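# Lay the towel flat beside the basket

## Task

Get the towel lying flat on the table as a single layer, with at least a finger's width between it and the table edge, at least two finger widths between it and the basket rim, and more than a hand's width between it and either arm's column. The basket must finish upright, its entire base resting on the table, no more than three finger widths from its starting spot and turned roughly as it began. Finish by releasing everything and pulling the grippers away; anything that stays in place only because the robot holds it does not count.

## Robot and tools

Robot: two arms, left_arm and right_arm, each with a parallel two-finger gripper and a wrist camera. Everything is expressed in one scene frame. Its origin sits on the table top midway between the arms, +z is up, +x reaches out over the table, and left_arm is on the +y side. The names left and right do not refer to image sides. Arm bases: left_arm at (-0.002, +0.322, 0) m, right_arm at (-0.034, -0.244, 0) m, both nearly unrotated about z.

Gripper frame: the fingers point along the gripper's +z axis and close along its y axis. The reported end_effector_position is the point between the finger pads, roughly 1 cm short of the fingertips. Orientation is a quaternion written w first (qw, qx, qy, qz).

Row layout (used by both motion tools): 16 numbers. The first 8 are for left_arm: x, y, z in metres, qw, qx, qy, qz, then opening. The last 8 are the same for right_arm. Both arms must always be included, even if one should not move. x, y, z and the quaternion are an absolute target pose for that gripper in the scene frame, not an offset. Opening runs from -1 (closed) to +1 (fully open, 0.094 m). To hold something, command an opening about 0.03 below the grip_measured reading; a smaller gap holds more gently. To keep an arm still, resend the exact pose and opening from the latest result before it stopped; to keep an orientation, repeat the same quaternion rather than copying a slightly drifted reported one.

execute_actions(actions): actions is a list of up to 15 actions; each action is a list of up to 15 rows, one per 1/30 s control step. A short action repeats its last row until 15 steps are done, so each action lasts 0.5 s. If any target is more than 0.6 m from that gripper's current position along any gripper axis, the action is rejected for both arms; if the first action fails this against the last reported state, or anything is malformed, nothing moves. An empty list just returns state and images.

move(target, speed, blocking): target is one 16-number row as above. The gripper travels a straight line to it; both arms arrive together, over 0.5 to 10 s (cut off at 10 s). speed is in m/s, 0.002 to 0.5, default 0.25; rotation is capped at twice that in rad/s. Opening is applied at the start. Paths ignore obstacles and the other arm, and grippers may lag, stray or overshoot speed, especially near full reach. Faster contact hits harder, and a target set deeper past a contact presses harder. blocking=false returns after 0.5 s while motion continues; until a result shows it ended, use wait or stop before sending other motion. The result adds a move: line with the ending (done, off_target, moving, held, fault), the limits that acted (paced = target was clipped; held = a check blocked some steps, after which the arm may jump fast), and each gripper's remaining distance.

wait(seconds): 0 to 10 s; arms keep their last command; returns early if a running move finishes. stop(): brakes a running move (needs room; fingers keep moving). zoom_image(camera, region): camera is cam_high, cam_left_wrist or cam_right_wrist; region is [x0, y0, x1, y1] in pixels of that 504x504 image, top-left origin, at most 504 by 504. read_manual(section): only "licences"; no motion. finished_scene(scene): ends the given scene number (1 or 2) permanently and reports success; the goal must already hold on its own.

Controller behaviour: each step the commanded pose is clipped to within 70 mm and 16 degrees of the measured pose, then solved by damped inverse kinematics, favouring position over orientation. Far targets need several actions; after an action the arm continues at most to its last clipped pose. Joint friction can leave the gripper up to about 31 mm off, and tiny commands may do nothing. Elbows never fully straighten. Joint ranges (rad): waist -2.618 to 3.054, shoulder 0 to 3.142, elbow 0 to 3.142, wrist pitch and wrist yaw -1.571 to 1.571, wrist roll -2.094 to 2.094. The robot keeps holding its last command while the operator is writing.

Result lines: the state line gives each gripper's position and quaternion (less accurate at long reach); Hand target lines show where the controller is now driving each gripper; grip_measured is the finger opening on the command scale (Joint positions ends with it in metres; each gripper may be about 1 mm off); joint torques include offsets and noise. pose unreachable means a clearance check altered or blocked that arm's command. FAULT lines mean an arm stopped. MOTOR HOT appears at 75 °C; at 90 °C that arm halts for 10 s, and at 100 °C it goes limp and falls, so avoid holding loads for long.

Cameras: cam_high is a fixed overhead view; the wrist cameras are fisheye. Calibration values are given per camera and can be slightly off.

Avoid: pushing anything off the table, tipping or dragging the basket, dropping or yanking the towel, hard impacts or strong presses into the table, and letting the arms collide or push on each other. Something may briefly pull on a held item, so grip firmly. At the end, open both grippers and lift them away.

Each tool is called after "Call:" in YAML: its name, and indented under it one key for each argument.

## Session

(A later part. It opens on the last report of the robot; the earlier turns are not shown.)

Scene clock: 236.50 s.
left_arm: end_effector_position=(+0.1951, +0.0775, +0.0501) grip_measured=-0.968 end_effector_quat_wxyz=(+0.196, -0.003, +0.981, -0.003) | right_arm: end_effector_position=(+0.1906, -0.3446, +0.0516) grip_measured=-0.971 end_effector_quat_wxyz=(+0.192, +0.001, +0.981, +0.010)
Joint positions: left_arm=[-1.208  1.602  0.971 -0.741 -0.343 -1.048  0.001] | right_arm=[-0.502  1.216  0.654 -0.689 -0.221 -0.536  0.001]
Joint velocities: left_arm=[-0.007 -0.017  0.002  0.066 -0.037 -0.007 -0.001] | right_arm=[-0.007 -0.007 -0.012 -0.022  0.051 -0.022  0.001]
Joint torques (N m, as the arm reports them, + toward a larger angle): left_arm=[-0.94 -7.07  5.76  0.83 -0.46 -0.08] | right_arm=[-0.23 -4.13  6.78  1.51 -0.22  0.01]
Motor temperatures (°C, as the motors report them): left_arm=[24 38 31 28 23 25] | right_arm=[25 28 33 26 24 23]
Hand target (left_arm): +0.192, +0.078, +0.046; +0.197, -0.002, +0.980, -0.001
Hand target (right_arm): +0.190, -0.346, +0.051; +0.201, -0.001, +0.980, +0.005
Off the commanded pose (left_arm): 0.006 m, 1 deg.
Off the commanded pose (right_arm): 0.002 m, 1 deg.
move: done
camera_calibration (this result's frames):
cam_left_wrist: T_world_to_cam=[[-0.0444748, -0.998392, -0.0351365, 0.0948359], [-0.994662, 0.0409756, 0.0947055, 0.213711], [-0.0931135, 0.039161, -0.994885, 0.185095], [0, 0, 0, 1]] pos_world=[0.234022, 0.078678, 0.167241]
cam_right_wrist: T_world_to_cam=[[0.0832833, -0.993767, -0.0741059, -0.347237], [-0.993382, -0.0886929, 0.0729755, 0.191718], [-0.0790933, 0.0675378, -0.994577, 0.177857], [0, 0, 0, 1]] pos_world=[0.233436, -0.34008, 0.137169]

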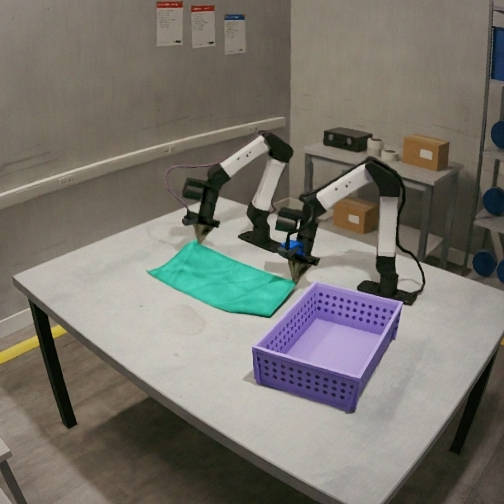

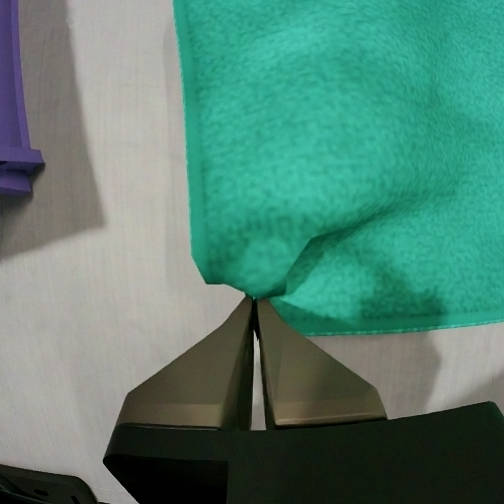

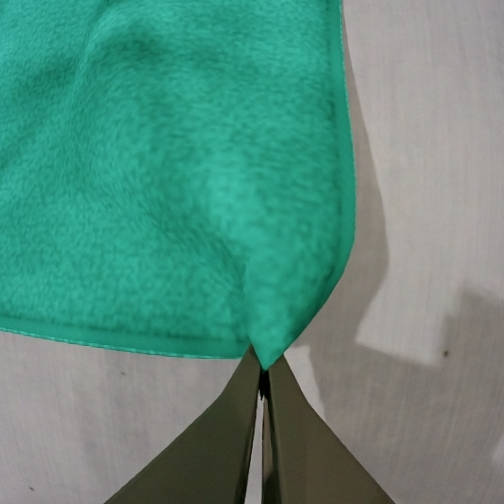

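Call:
move:
  target: [0.19,0.08,0.05,0.2,0,0.98,0,0.2,0.19,-0.345,0.05,0.2,0,0.98,0,0.2]

Call:
move:
  target: [0.17,0.08,0.25,0.25,0,0.97,0,0.2,0.17,-0.345,0.25,0.25,0,0.97,0,0.2]

Scene clock: 240.57 s.
left_arm: end_effector_position=(+0.1959, +0.0779, +0.0504) grip_measured=+0.197 end_effector_quat_wxyz=(+0.198, -0.006, +0.980, -0.002) | right_arm: end_effector_position=(+0.1931, -0.3463, +0.0526) grip_measured=+0.197 end_effector_quat_wxyz=(+0.197, -0.001, +0.980, +0.006)
Joint positions: left_arm=[-1.208  1.602  0.971 -0.74  -0.349 -1.053  0.056] | right_arm=[-0.502  1.216  0.654 -0.676 -0.221 -0.537  0.056]
Joint velocities: left_arm=[ 0.022  0.007 -0.012 -0.037 -0.051  0.022  0.   ] | right_arm=[ 0.007 -0.012 -0.012  0.051 -0.022 -0.007  0.002]
Joint torques (N m, as the arm reports them, + toward a larger angle): left_arm=[-1.48 -8.38  5.68  0.68 -0.49 -0.1 ] | right_arm=[ 0.52 -4.46  5.65  1.5  -0.02  0.1 ]
Motor temperatures (°C, as the motors report them): left_arm=[24 38 31 28 23 25] | right_arm=[25 28 33 26 24 23]
Hand target (left_arm): +0.190, +0.080, +0.050; +0.200, +0.000, +0.980, -0.000
Hand target (right_arm): +0.190, -0.345, +0.050; +0.200, -0.000, +0.980, +0.000
Off the commanded pose (left_arm): 0.006 m, 1 deg.
Off the commanded pose (right_arm): 0.004 m, 1 deg.
move: done
camera_calibration (this result's frames):
cam_left_wrist: T_world_to_cam=[[-0.0382449, -0.998634, -0.035604, 0.0941247], [-0.995362, 0.0349237, 0.0896395, 0.215346], [-0.0882736, 0.0388671, -0.995338, 0.184596], [0, 0, 0, 1]] pos_world=[0.234242, 0.0793008, 0.167783]
cam_right_wrist: T_world_to_cam=[[0.0853329, -0.994224, -0.0650968, -0.350105], [-0.994017, -0.089422, 0.0627248, 0.194422], [-0.0681835, 0.0593548, -0.995906, 0.174316], [0, 0, 0, 1]] pos_world=[0.23502, -0.341043, 0.138616]

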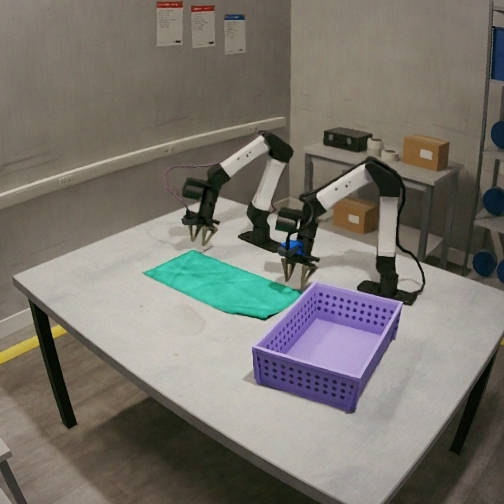

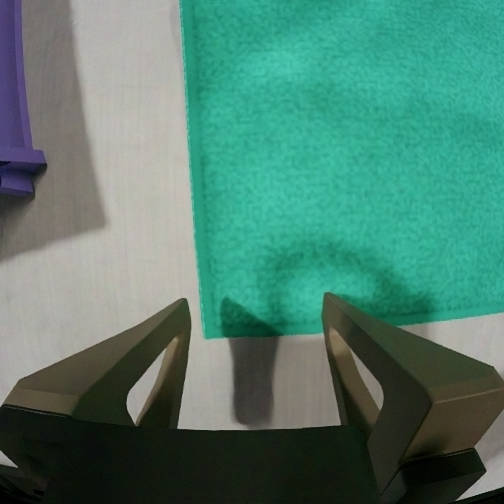

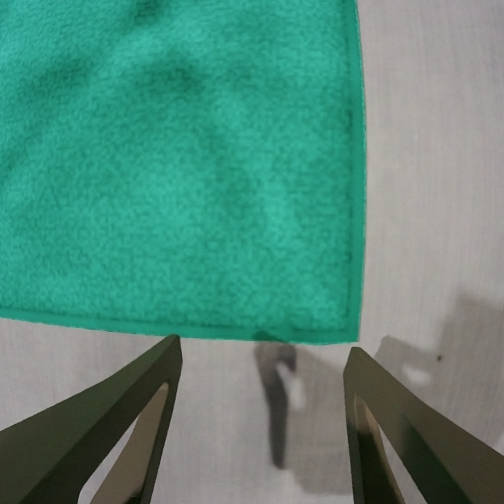

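Scene clock: 242.13 s.
left_arm: end_effector_position=(+0.1705, +0.0848, +0.2515) grip_measured=+0.197 end_effector_quat_wxyz=(+0.250, -0.006, +0.968, -0.012) | right_arm: end_effector_position=(+0.1691, -0.3437, +0.2466) grip_measured=+0.197 end_effector_quat_wxyz=(+0.250, +0.001, +0.968, -0.004)
Joint positions: left_arm=[-1.337  1.5    1.655 -1.511 -0.461 -1.167  0.056] | right_arm=[-0.612  1.105  1.341 -1.396 -0.303 -0.617  0.056]
Joint velocities: left_arm=[-0.007 -0.027  0.002 -0.022  0.007  0.022  0.   ] | right_arm=[ 0.012  0.002 -0.007  0.022 -0.022 -0.051 -0.   ]
Joint torques (N m, as the arm reports them, + toward a larger angle): left_arm=[-1.16 -4.72  7.79  0.57 -0.51 -0.08] | right_arm=[-0.38 -0.68  9.61  1.28 -0.28 -0.02]
Motor temperatures (°C, as the motors report them): left_arm=[24 37 31 27 23 25] | right_arm=[25 27 33 26 24 23]
Hand target (left_arm): +0.168, +0.083, +0.250; +0.248, +0.000, +0.969, -0.002
Hand target (right_arm): +0.170, -0.344, +0.250; +0.250, +0.000, +0.968, -0.000
Off the commanded pose (left_arm): 0.005 m, 1 deg.
Off the commanded pose (right_arm): 0.004 m, 0 deg.
move: done
camera_calibration (this result's frames):
cam_left_wrist: T_world_to_cam=[[-0.0384911, -0.999023, -0.0217215, 0.103756], [-0.999105, 0.0388576, -0.0167108, 0.198809], [0.0175385, 0.0210589, -0.999624, 0.366717], [0, 0, 0, 1]] pos_world=[0.196193, 0.0882068, 0.372155]
cam_right_wrist: T_world_to_cam=[[0.082878, -0.995845, -0.037744, -0.339685], [-0.995746, -0.0812203, -0.0435209, 0.187921], [0.0402744, 0.0411904, -0.998339, 0.341715], [0, 0, 0, 1]] pos_world=[0.201511, -0.337086, 0.336505]

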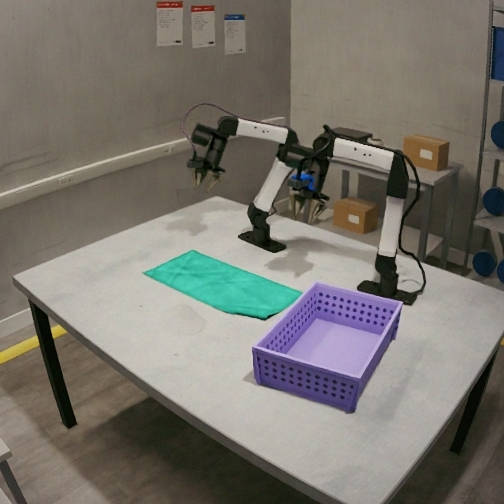

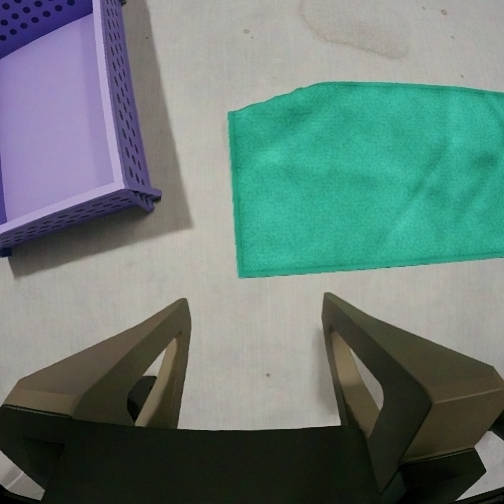

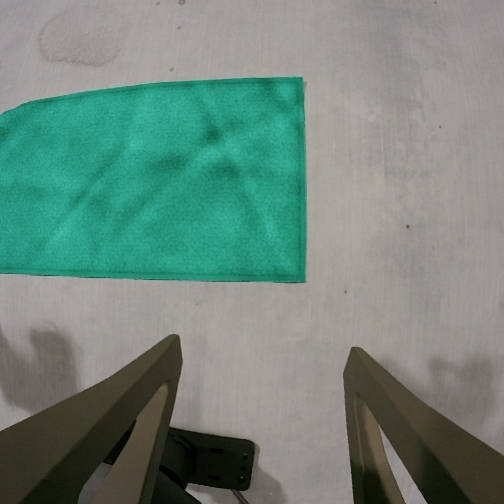

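Call:
move:
  target: [0.325,0.1,0.06,0.1,0,0.995,0,0,0.3,-0.25,0.06,0.1,0,0.995,0,-1]

Call:
move:
  target: [0.325,0.1,0.0,0.1,0,0.995,0,0,0.3,-0.25,0.0,0.1,0,0.995,0,-1]
  speed: 0.08

Call:
move:
  target: [0.325,0.1,0.0,0.1,0,0.995,0,-1,0.3,-0.25,0.0,0.1,0,0.995,0,-1]

Call:
move:
  target: [0.325,0.07,0.14,0.1,0,0.995,0,-1,0.3,-0.25,0.0,0.1,0,0.995,0,-1]
  speed: 0.12

Scene clock: 252.03 s.
left_arm: end_effector_position=(+0.3207, +0.1020, +0.0577) grip_measured=+0.003 end_effector_quat_wxyz=(+0.097, +0.000, +0.995, +0.017) | right_arm: end_effector_position=(+0.2864, -0.2509, +0.0529) grip_measured=-0.995 end_effector_quat_wxyz=(+0.078, -0.003, +0.997, +0.003)
Joint positions: left_arm=[-0.793  1.928  1.443 -0.953 -0.146 -0.652  0.047] | right_arm=[ 0.045  1.661  1.096 -0.85  -0.011 -0.032  0.   ]
Joint velocities: left_arm=[-0.027  0.012 -0.002 -0.022  0.081  0.007 -0.001] | right_arm=[-0.017  0.022 -0.012 -0.081 -0.051  0.022 -0.   ]
Joint torques (N m, as the arm reports them, + toward a larger angle): left_arm=[  0.33 -10.08   8.4    0.73  -0.23   0.06] | right_arm=[ 0.91 -7.11 10.24  1.16  0.18  0.16]
Motor temperatures (°C, as the motors report them): left_arm=[24 36 31 27 23 25] | right_arm=[25 27 34 26 24 23]
Hand target (left_arm): +0.329, +0.097, +0.061; +0.106, -0.000, +0.994, +0.006
Hand target (right_arm): +0.299, -0.251, +0.061; +0.099, -0.001, +0.995, -0.001
Off the commanded pose (left_arm): 0.005 m, 2 deg.
Off the commanded pose (right_arm): 0.015 m, 3 deg.
move: off_target (right_arm)
camera_calibration (this result's frames):
cam_left_wrist: T_world_to_cam=[[-0.0529408, -0.99643, -0.065766, 0.129459], [-0.955771, 0.0314803, 0.292421, 0.313996], [-0.289307, 0.0783382, -0.954026, 0.260015], [0, 0, 0, 1]] pos_world=[0.382187, 0.0987432, 0.164756]
cam_right_wrist: T_world_to_cam=[[0.0735897, -0.994199, -0.0784412, -0.259084], [-0.949769, -0.0938561, 0.298548, 0.269437], [-0.304178, 0.0525309, -0.951166, 0.238822], [0, 0, 0, 1]] pos_world=[0.347614, -0.244838, 0.126397]

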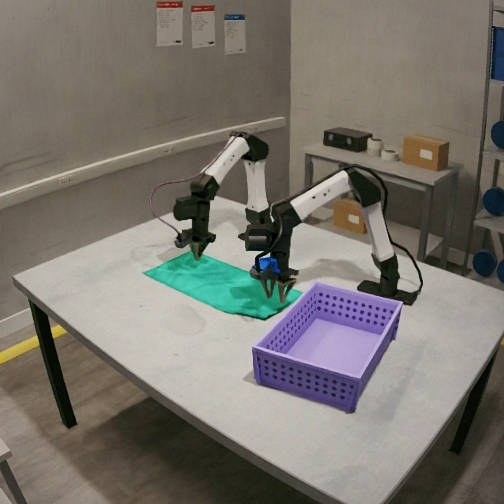

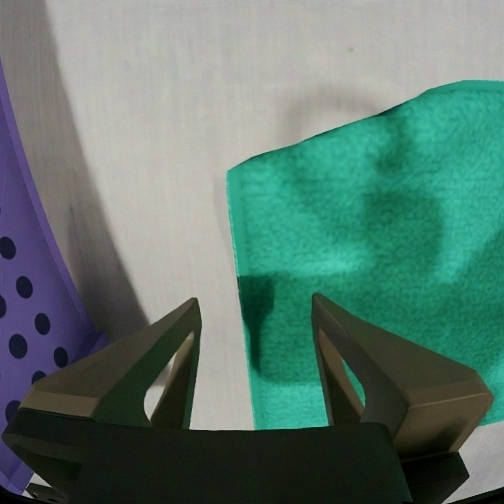

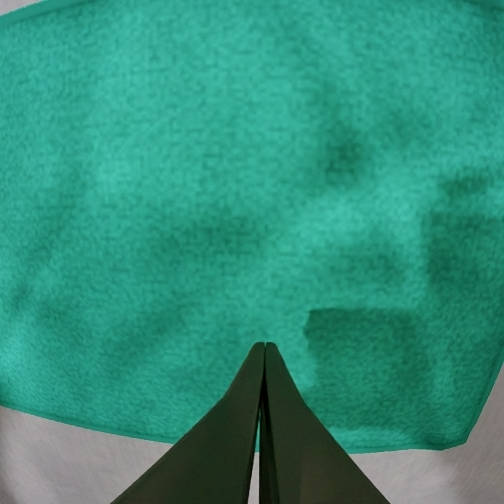

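Scene clock: 253.33 s.
left_arm: end_effector_position=(+0.3294, +0.0925, +0.0205) grip_measured=+0.003 end_effector_quat_wxyz=(+0.118, +0.002, +0.993, -0.007) | right_arm: end_effector_position=(+0.3100, -0.2524, +0.0153) grip_measured=-0.995 end_effector_quat_wxyz=(+0.118, -0.001, +0.993, -0.000)
Joint positions: left_arm=[-0.793  1.965  1.33  -0.739 -0.133 -0.645  0.047] | right_arm=[ 0.045  1.74   1.007 -0.601 -0.006 -0.027  0.   ]
Joint velocities: left_arm=[-0.017 -0.012 -0.017 -0.007 -0.022  0.007 -0.   ] | right_arm=[ 0.002  0.017 -0.007  0.051 -0.037  0.081 -0.   ]
Joint torques (N m, as the arm reports them, + toward a larger angle): left_arm=[ 0.88 -8.19  4.67  0.89 -0.13  0.06] | right_arm=[ 0.97 -6.06  4.64  1.32  0.13  0.16]
Motor temperatures (°C, as the motors report them): left_arm=[24 36 31 27 23 25] | right_arm=[25 27 33 26 24 23]
Hand target (left_arm): +0.325, +0.100, +0.001; +0.100, -0.000, +0.995, +0.000
Hand target (right_arm): +0.300, -0.250, +0.000; +0.100, +0.000, +0.995, -0.001
Off the commanded pose (left_arm): 0.022 m, 2 deg.
Off the commanded pose (right_arm): 0.018 m, 2 deg.
move: off_target (left_arm, right_arm)
camera_calibration (this result's frames):
cam_left_wrist: T_world_to_cam=[[-0.0602979, -0.997968, -0.0205883, 0.119601], [-0.966858, 0.0532669, 0.249697, 0.335975], [-0.248093, 0.0349621, -0.968105, 0.218462], [0, 0, 0, 1]] pos_world=[0.386251, 0.0938235, 0.130065]
cam_right_wrist: T_world_to_cam=[[0.0735989, -0.995099, -0.0660325, -0.265728], [-0.971465, -0.0865055, 0.220843, 0.312704], [-0.225473, 0.0478945, -0.973071, 0.185071], [0, 0, 0, 1]] pos_world=[0.365067, -0.246239, 0.0934827]

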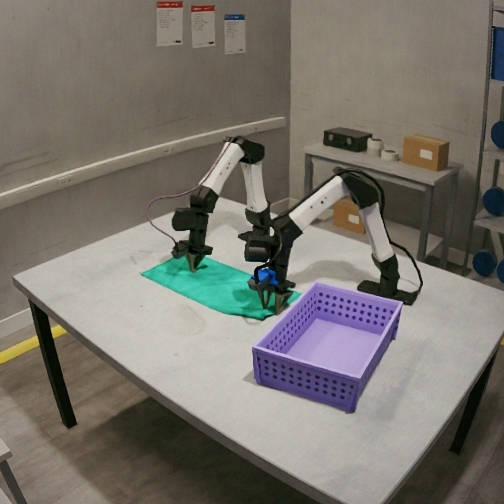

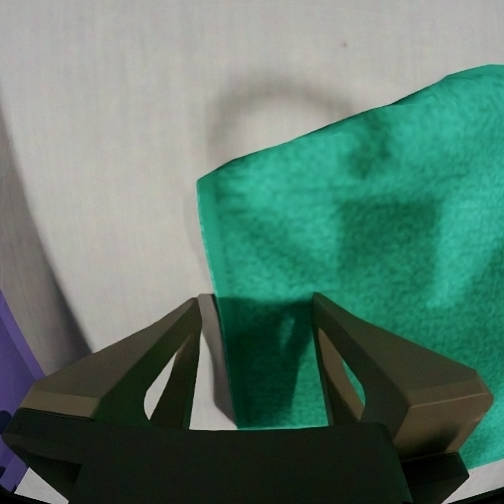

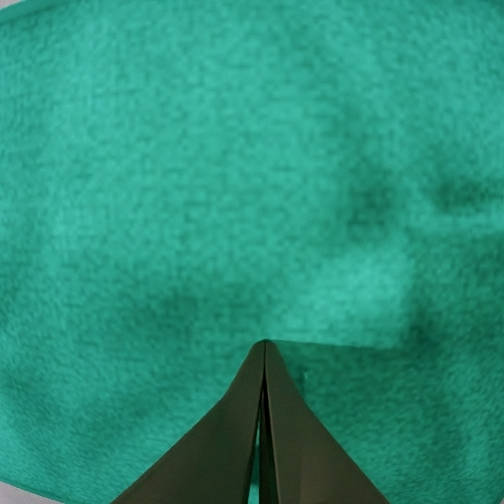

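Scene clock: 254.03 s.
left_arm: end_effector_position=(+0.3304, +0.0913, +0.0208) grip_measured=-0.969 end_effector_quat_wxyz=(+0.120, +0.002, +0.993, -0.010) | right_arm: end_effector_position=(+0.3102, -0.2524, +0.0154) grip_measured=-0.995 end_effector_quat_wxyz=(+0.119, -0.001, +0.993, -0.000)
Joint positions: left_arm=[-0.793  1.965  1.33  -0.733 -0.131 -0.645  0.001] | right_arm=[ 0.045  1.74   1.007 -0.6   -0.006 -0.027  0.   ]
Joint velocities: left_arm=[ 0.002  0.002 -0.012  0.007 -0.007 -0.037 -0.001] | right_arm=[-0.017  0.012  0.007 -0.051 -0.022  0.051 -0.   ]
Joint torques (N m, as the arm reports them, + toward a larger angle): left_arm=[ 0.93 -8.34  4.42  0.92 -0.15  0.06] | right_arm=[ 0.98 -6.1   4.58  1.3   0.09  0.16]
Motor temperatures (°C, as the motors report them): left_arm=[24 36 31 27 23 25] | right_arm=[25 27 33 26 24 23]
Hand target (left_arm): +0.325, +0.100, +0.001; +0.100, -0.000, +0.995, +0.000
Hand target (right_arm): +0.300, -0.250, +0.001; +0.100, -0.000, +0.995, +0.000
Off the commanded pose (left_arm): 0.023 m, 3 deg.
Off the commanded pose (right_arm): 0.019 m, 2 deg.
move: off_target (left_arm, right_arm)
camera_calibration (this result's frames):
cam_left_wrist: T_world_to_cam=[[-0.060524, -0.998043, -0.0156874, 0.118489], [-0.96788, 0.0548382, 0.245357, 0.337287], [-0.244017, 0.0300336, -0.969306, 0.218168], [0, 0, 0, 1]] pos_world=[0.386862, 0.093209, 0.130575]
cam_right_wrist: T_world_to_cam=[[0.0736492, -0.995101, -0.0659561, -0.26576], [-0.971634, -0.086501, 0.220104, 0.312935], [-0.224731, 0.0478747, -0.973244, 0.184923], [0, 0, 0, 1]] pos_world=[0.365189, -0.246242, 0.0935687]

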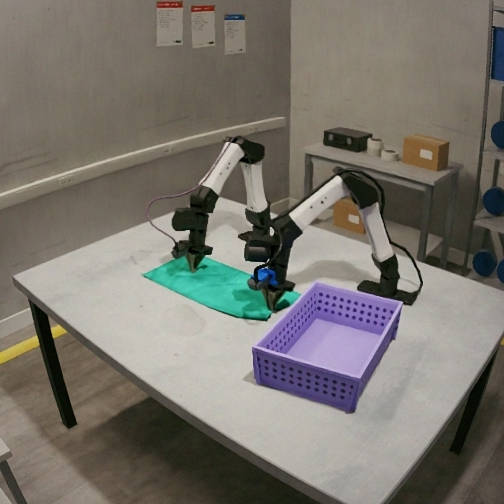

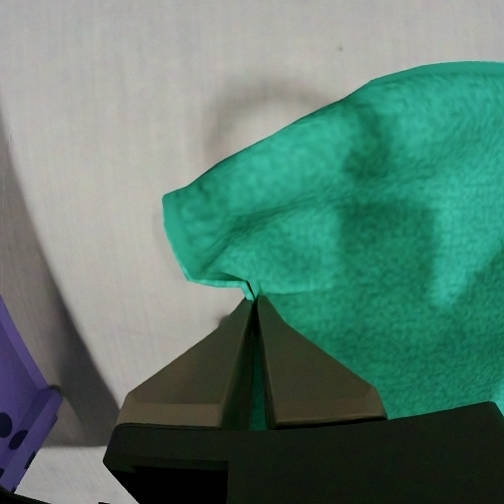

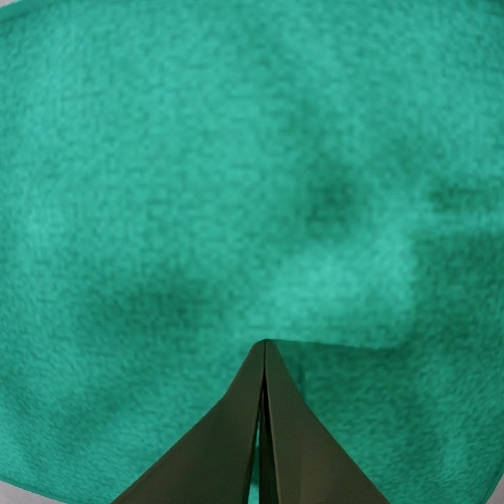

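Scene clock: 255.67 s.
left_arm: end_effector_position=(+0.3269, +0.0742, +0.1416) grip_measured=-0.969 end_effector_quat_wxyz=(+0.108, -0.003, +0.994, -0.005) | right_arm: end_effector_position=(+0.3107, -0.2525, +0.0155) grip_measured=-0.995 end_effector_quat_wxyz=(+0.120, -0.001, +0.993, -0.000)
Joint positions: left_arm=[-0.831  1.949  1.802 -1.251 -0.131 -0.695  0.001] | right_arm=[ 0.045  1.74   1.007 -0.598 -0.006 -0.027  0.   ]
Joint velocities: left_arm=[ 0.012  0.002  0.002 -0.022 -0.007 -0.022  0.   ] | right_arm=[-0.002 -0.007 -0.012 -0.007 -0.007 -0.051 -0.001]
Joint torques (N m, as the arm reports them, + toward a larger angle): left_arm=[-0.99 -9.77  8.55  0.5  -0.24 -0.11] | right_arm=[ 0.83 -6.07  4.61  1.27  0.07  0.16]
Motor temperatures (°C, as the motors report them): left_arm=[24 36 31 27 23 25] | right_arm=[25 27 33 26 24 23]
Hand target (left_arm): +0.323, +0.071, +0.140; +0.100, +0.000, +0.995, -0.000
Hand target (right_arm): +0.300, -0.250, +0.001; +0.100, -0.000, +0.995, +0.000
Off the commanded pose (left_arm): 0.005 m, 1 deg.
Off the commanded pose (right_arm): 0.019 m, 2 deg.
move: off_target (right_arm)
camera_calibration (this result's frames):
cam_left_wrist: T_world_to_cam=[[-0.0501636, -0.998512, -0.0213698, 0.100488], [-0.962209, 0.0425835, 0.268962, 0.300825], [-0.267652, 0.0340544, -0.962914, 0.341449], [0, 0, 0, 1]] pos_world=[0.385887, 0.0759001, 0.250023]
cam_right_wrist: T_world_to_cam=[[0.0737748, -0.995104, -0.0657651, -0.265841], [-0.972052, -0.0864899, 0.218255, 0.313514], [-0.222875, 0.0478253, -0.973673, 0.184552], [0, 0, 0, 1]] pos_world=[0.365496, -0.24625, 0.0937839]

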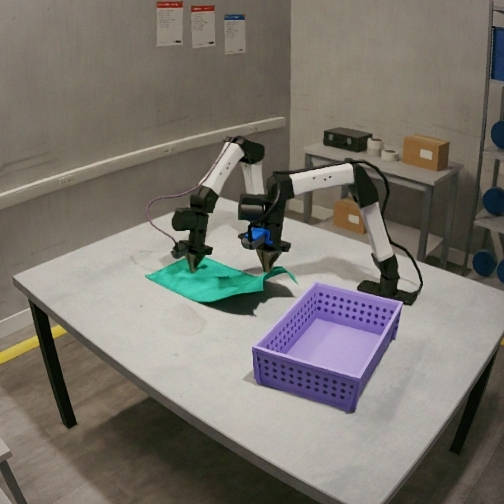

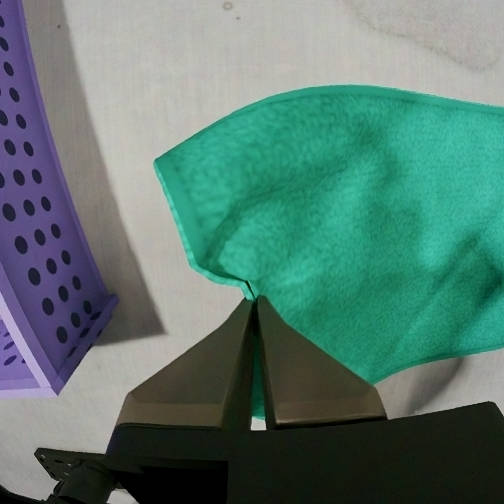

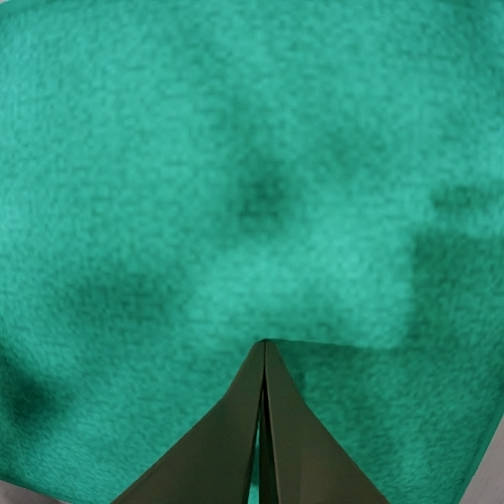

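Release here.

Call:
move:
  target: [0.325,0.07,0.14,0.1,0,0.995,0,0.2,0.3,-0.25,0.0,0.1,0,0.995,0,-1]

Call:
move:
  target: [0.2,0.08,0.25,0.25,0,0.97,0,0.2,0.25,-0.3,0.22,0.2,0,0.98,0,-1]

Scene clock: 260.63 s.
left_arm: end_effector_position=(+0.3257, +0.0751, +0.1414) grip_measured=+0.197 end_effector_quat_wxyz=(+0.106, -0.003, +0.994, -0.003) | right_arm: end_effector_position=(+0.3107, -0.2525, +0.0155) grip_measured=-0.995 end_effector_quat_wxyz=(+0.120, -0.001, +0.993, -0.000)
Joint positions: left_arm=[-0.831  1.949  1.802 -1.257 -0.131 -0.695  0.056] | right_arm=[ 0.045  1.74   1.007 -0.598 -0.006 -0.027  0.   ]
Joint velocities: left_arm=[-0.007  0.002 -0.012 -0.037 -0.007 -0.022 -0.001] | right_arm=[-0.012 -0.017 -0.002 -0.007 -0.007 -0.007 -0.001]
Joint torques (N m, as the arm reports them, + toward a larger angle): left_arm=[-0.95 -9.08  9.44  0.54 -0.25 -0.08] | right_arm=[ 1.08 -6.07  4.6   1.27  0.08  0.16]
Motor temperatures (°C, as the motors report them): left_arm=[24 37 32 26 23 25] | right_arm=[25 27 33 26 24 23]
Hand target (left_arm): +0.325, +0.070, +0.140; +0.100, +0.000, +0.995, -0.000
Hand target (right_arm): +0.300, -0.250, +0.001; +0.100, -0.000, +0.995, +0.000
Off the commanded pose (left_arm): 0.005 m, 1 deg.
Off the commanded pose (right_arm): 0.019 m, 2 deg.
move: off_target (right_arm)
camera_calibration (this result's frames):
cam_left_wrist: T_world_to_cam=[[-0.0498997, -0.998442, -0.0249804, 0.10179], [-0.960957, 0.0411806, 0.273616, 0.29881], [-0.272161, 0.0376585, -0.961514, 0.341873], [0, 0, 0, 1]] pos_world=[0.385267, 0.0764522, 0.249499]
cam_right_wrist: T_world_to_cam=[[0.0737748, -0.995104, -0.0657651, -0.265841], [-0.972052, -0.0864899, 0.218255, 0.313514], [-0.222875, 0.0478253, -0.973673, 0.184552], [0, 0, 0, 1]] pos_world=[0.365496, -0.24625, 0.0937839]

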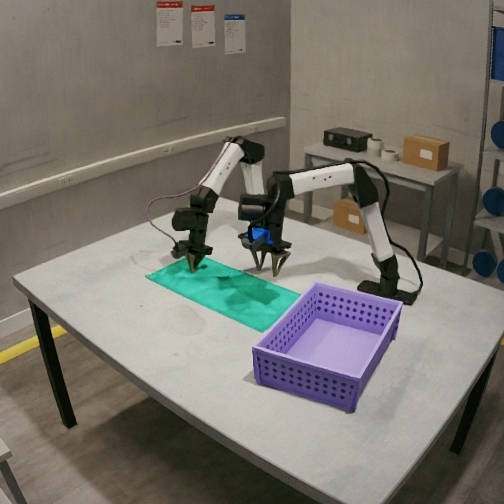

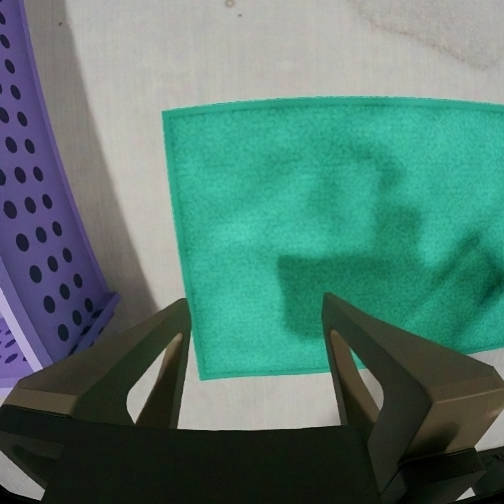

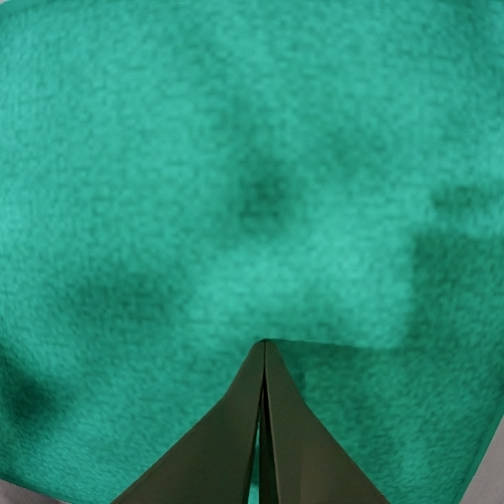

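Scene clock: 262.23 s.
left_arm: end_effector_position=(+0.2009, +0.0803, +0.2435) grip_measured=+0.197 end_effector_quat_wxyz=(+0.242, -0.001, +0.970, -0.003) | right_arm: end_effector_position=(+0.2495, -0.2988, +0.2135) grip_measured=-0.995 end_effector_quat_wxyz=(+0.196, +0.002, +0.981, -0.002)
Joint positions: left_arm=[-1.232  1.555  1.678 -1.452 -0.43  -1.05   0.056] | right_arm=[-0.171  1.32   1.368 -1.233 -0.088 -0.22   0.   ]
Joint velocities: left_arm=[ 0.002  0.007 -0.002 -0.081  0.007  0.022 -0.   ] | right_arm=[-0.002  0.002 -0.007  0.022 -0.051  0.037  0.001]
Joint torques (N m, as the arm reports them, + toward a larger angle): left_arm=[-0.91 -7.5   8.14  0.64 -0.46 -0.09] | right_arm=[-0.38 -4.2  10.13  1.25 -0.17 -0.07]
Motor temperatures (°C, as the motors report them): left_arm=[24 37 32 26 23 25] | right_arm=[25 27 33 26 24 23]
Hand target (left_arm): +0.198, +0.082, +0.250; +0.246, -0.000, +0.969, -0.005
Hand target (right_arm): +0.250, -0.300, +0.220; +0.200, +0.001, +0.980, -0.000
Off the commanded pose (left_arm): 0.007 m, 1 deg.
Off the commanded pose (right_arm): 0.007 m, 1 deg.
move: done
camera_calibration (this result's frames):
cam_left_wrist: T_world_to_cam=[[-0.044163, -0.998223, -0.0400122, 0.105794], [-0.999023, 0.0441995, -0.0000264506, 0.224751], [0.00179492, 0.0399719, -0.999199, 0.359874], [0, 0, 0, 1]] pos_world=[0.228557, 0.0812871, 0.363824]
cam_right_wrist: T_world_to_cam=[[0.0766926, -0.995709, -0.0517909, -0.298355], [-0.994629, -0.0800243, 0.0656522, 0.246959], [-0.069515, 0.0464777, -0.996498, 0.332195], [0, 0, 0, 1]] pos_world=[0.291607, -0.292752, 0.299366]

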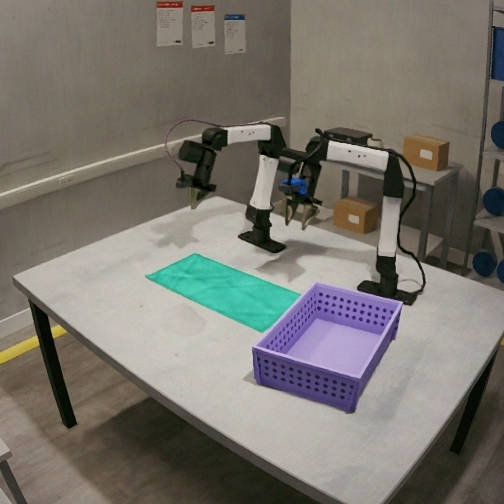

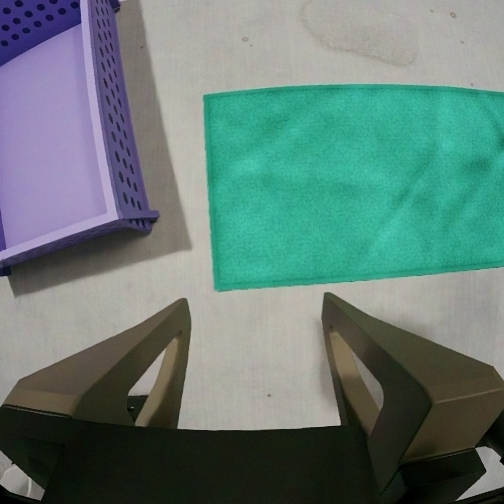

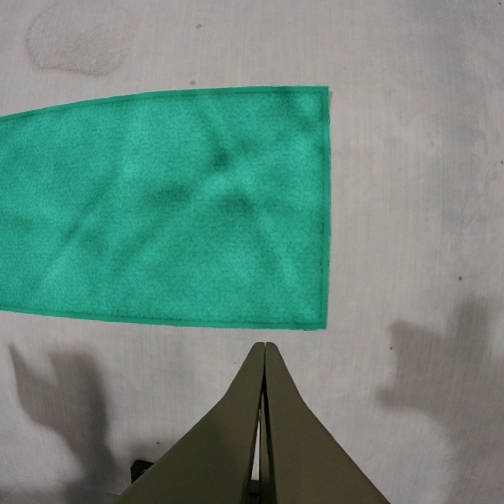

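Call:
finished_scene:
  scene: 1

The scene is finished: the task was done.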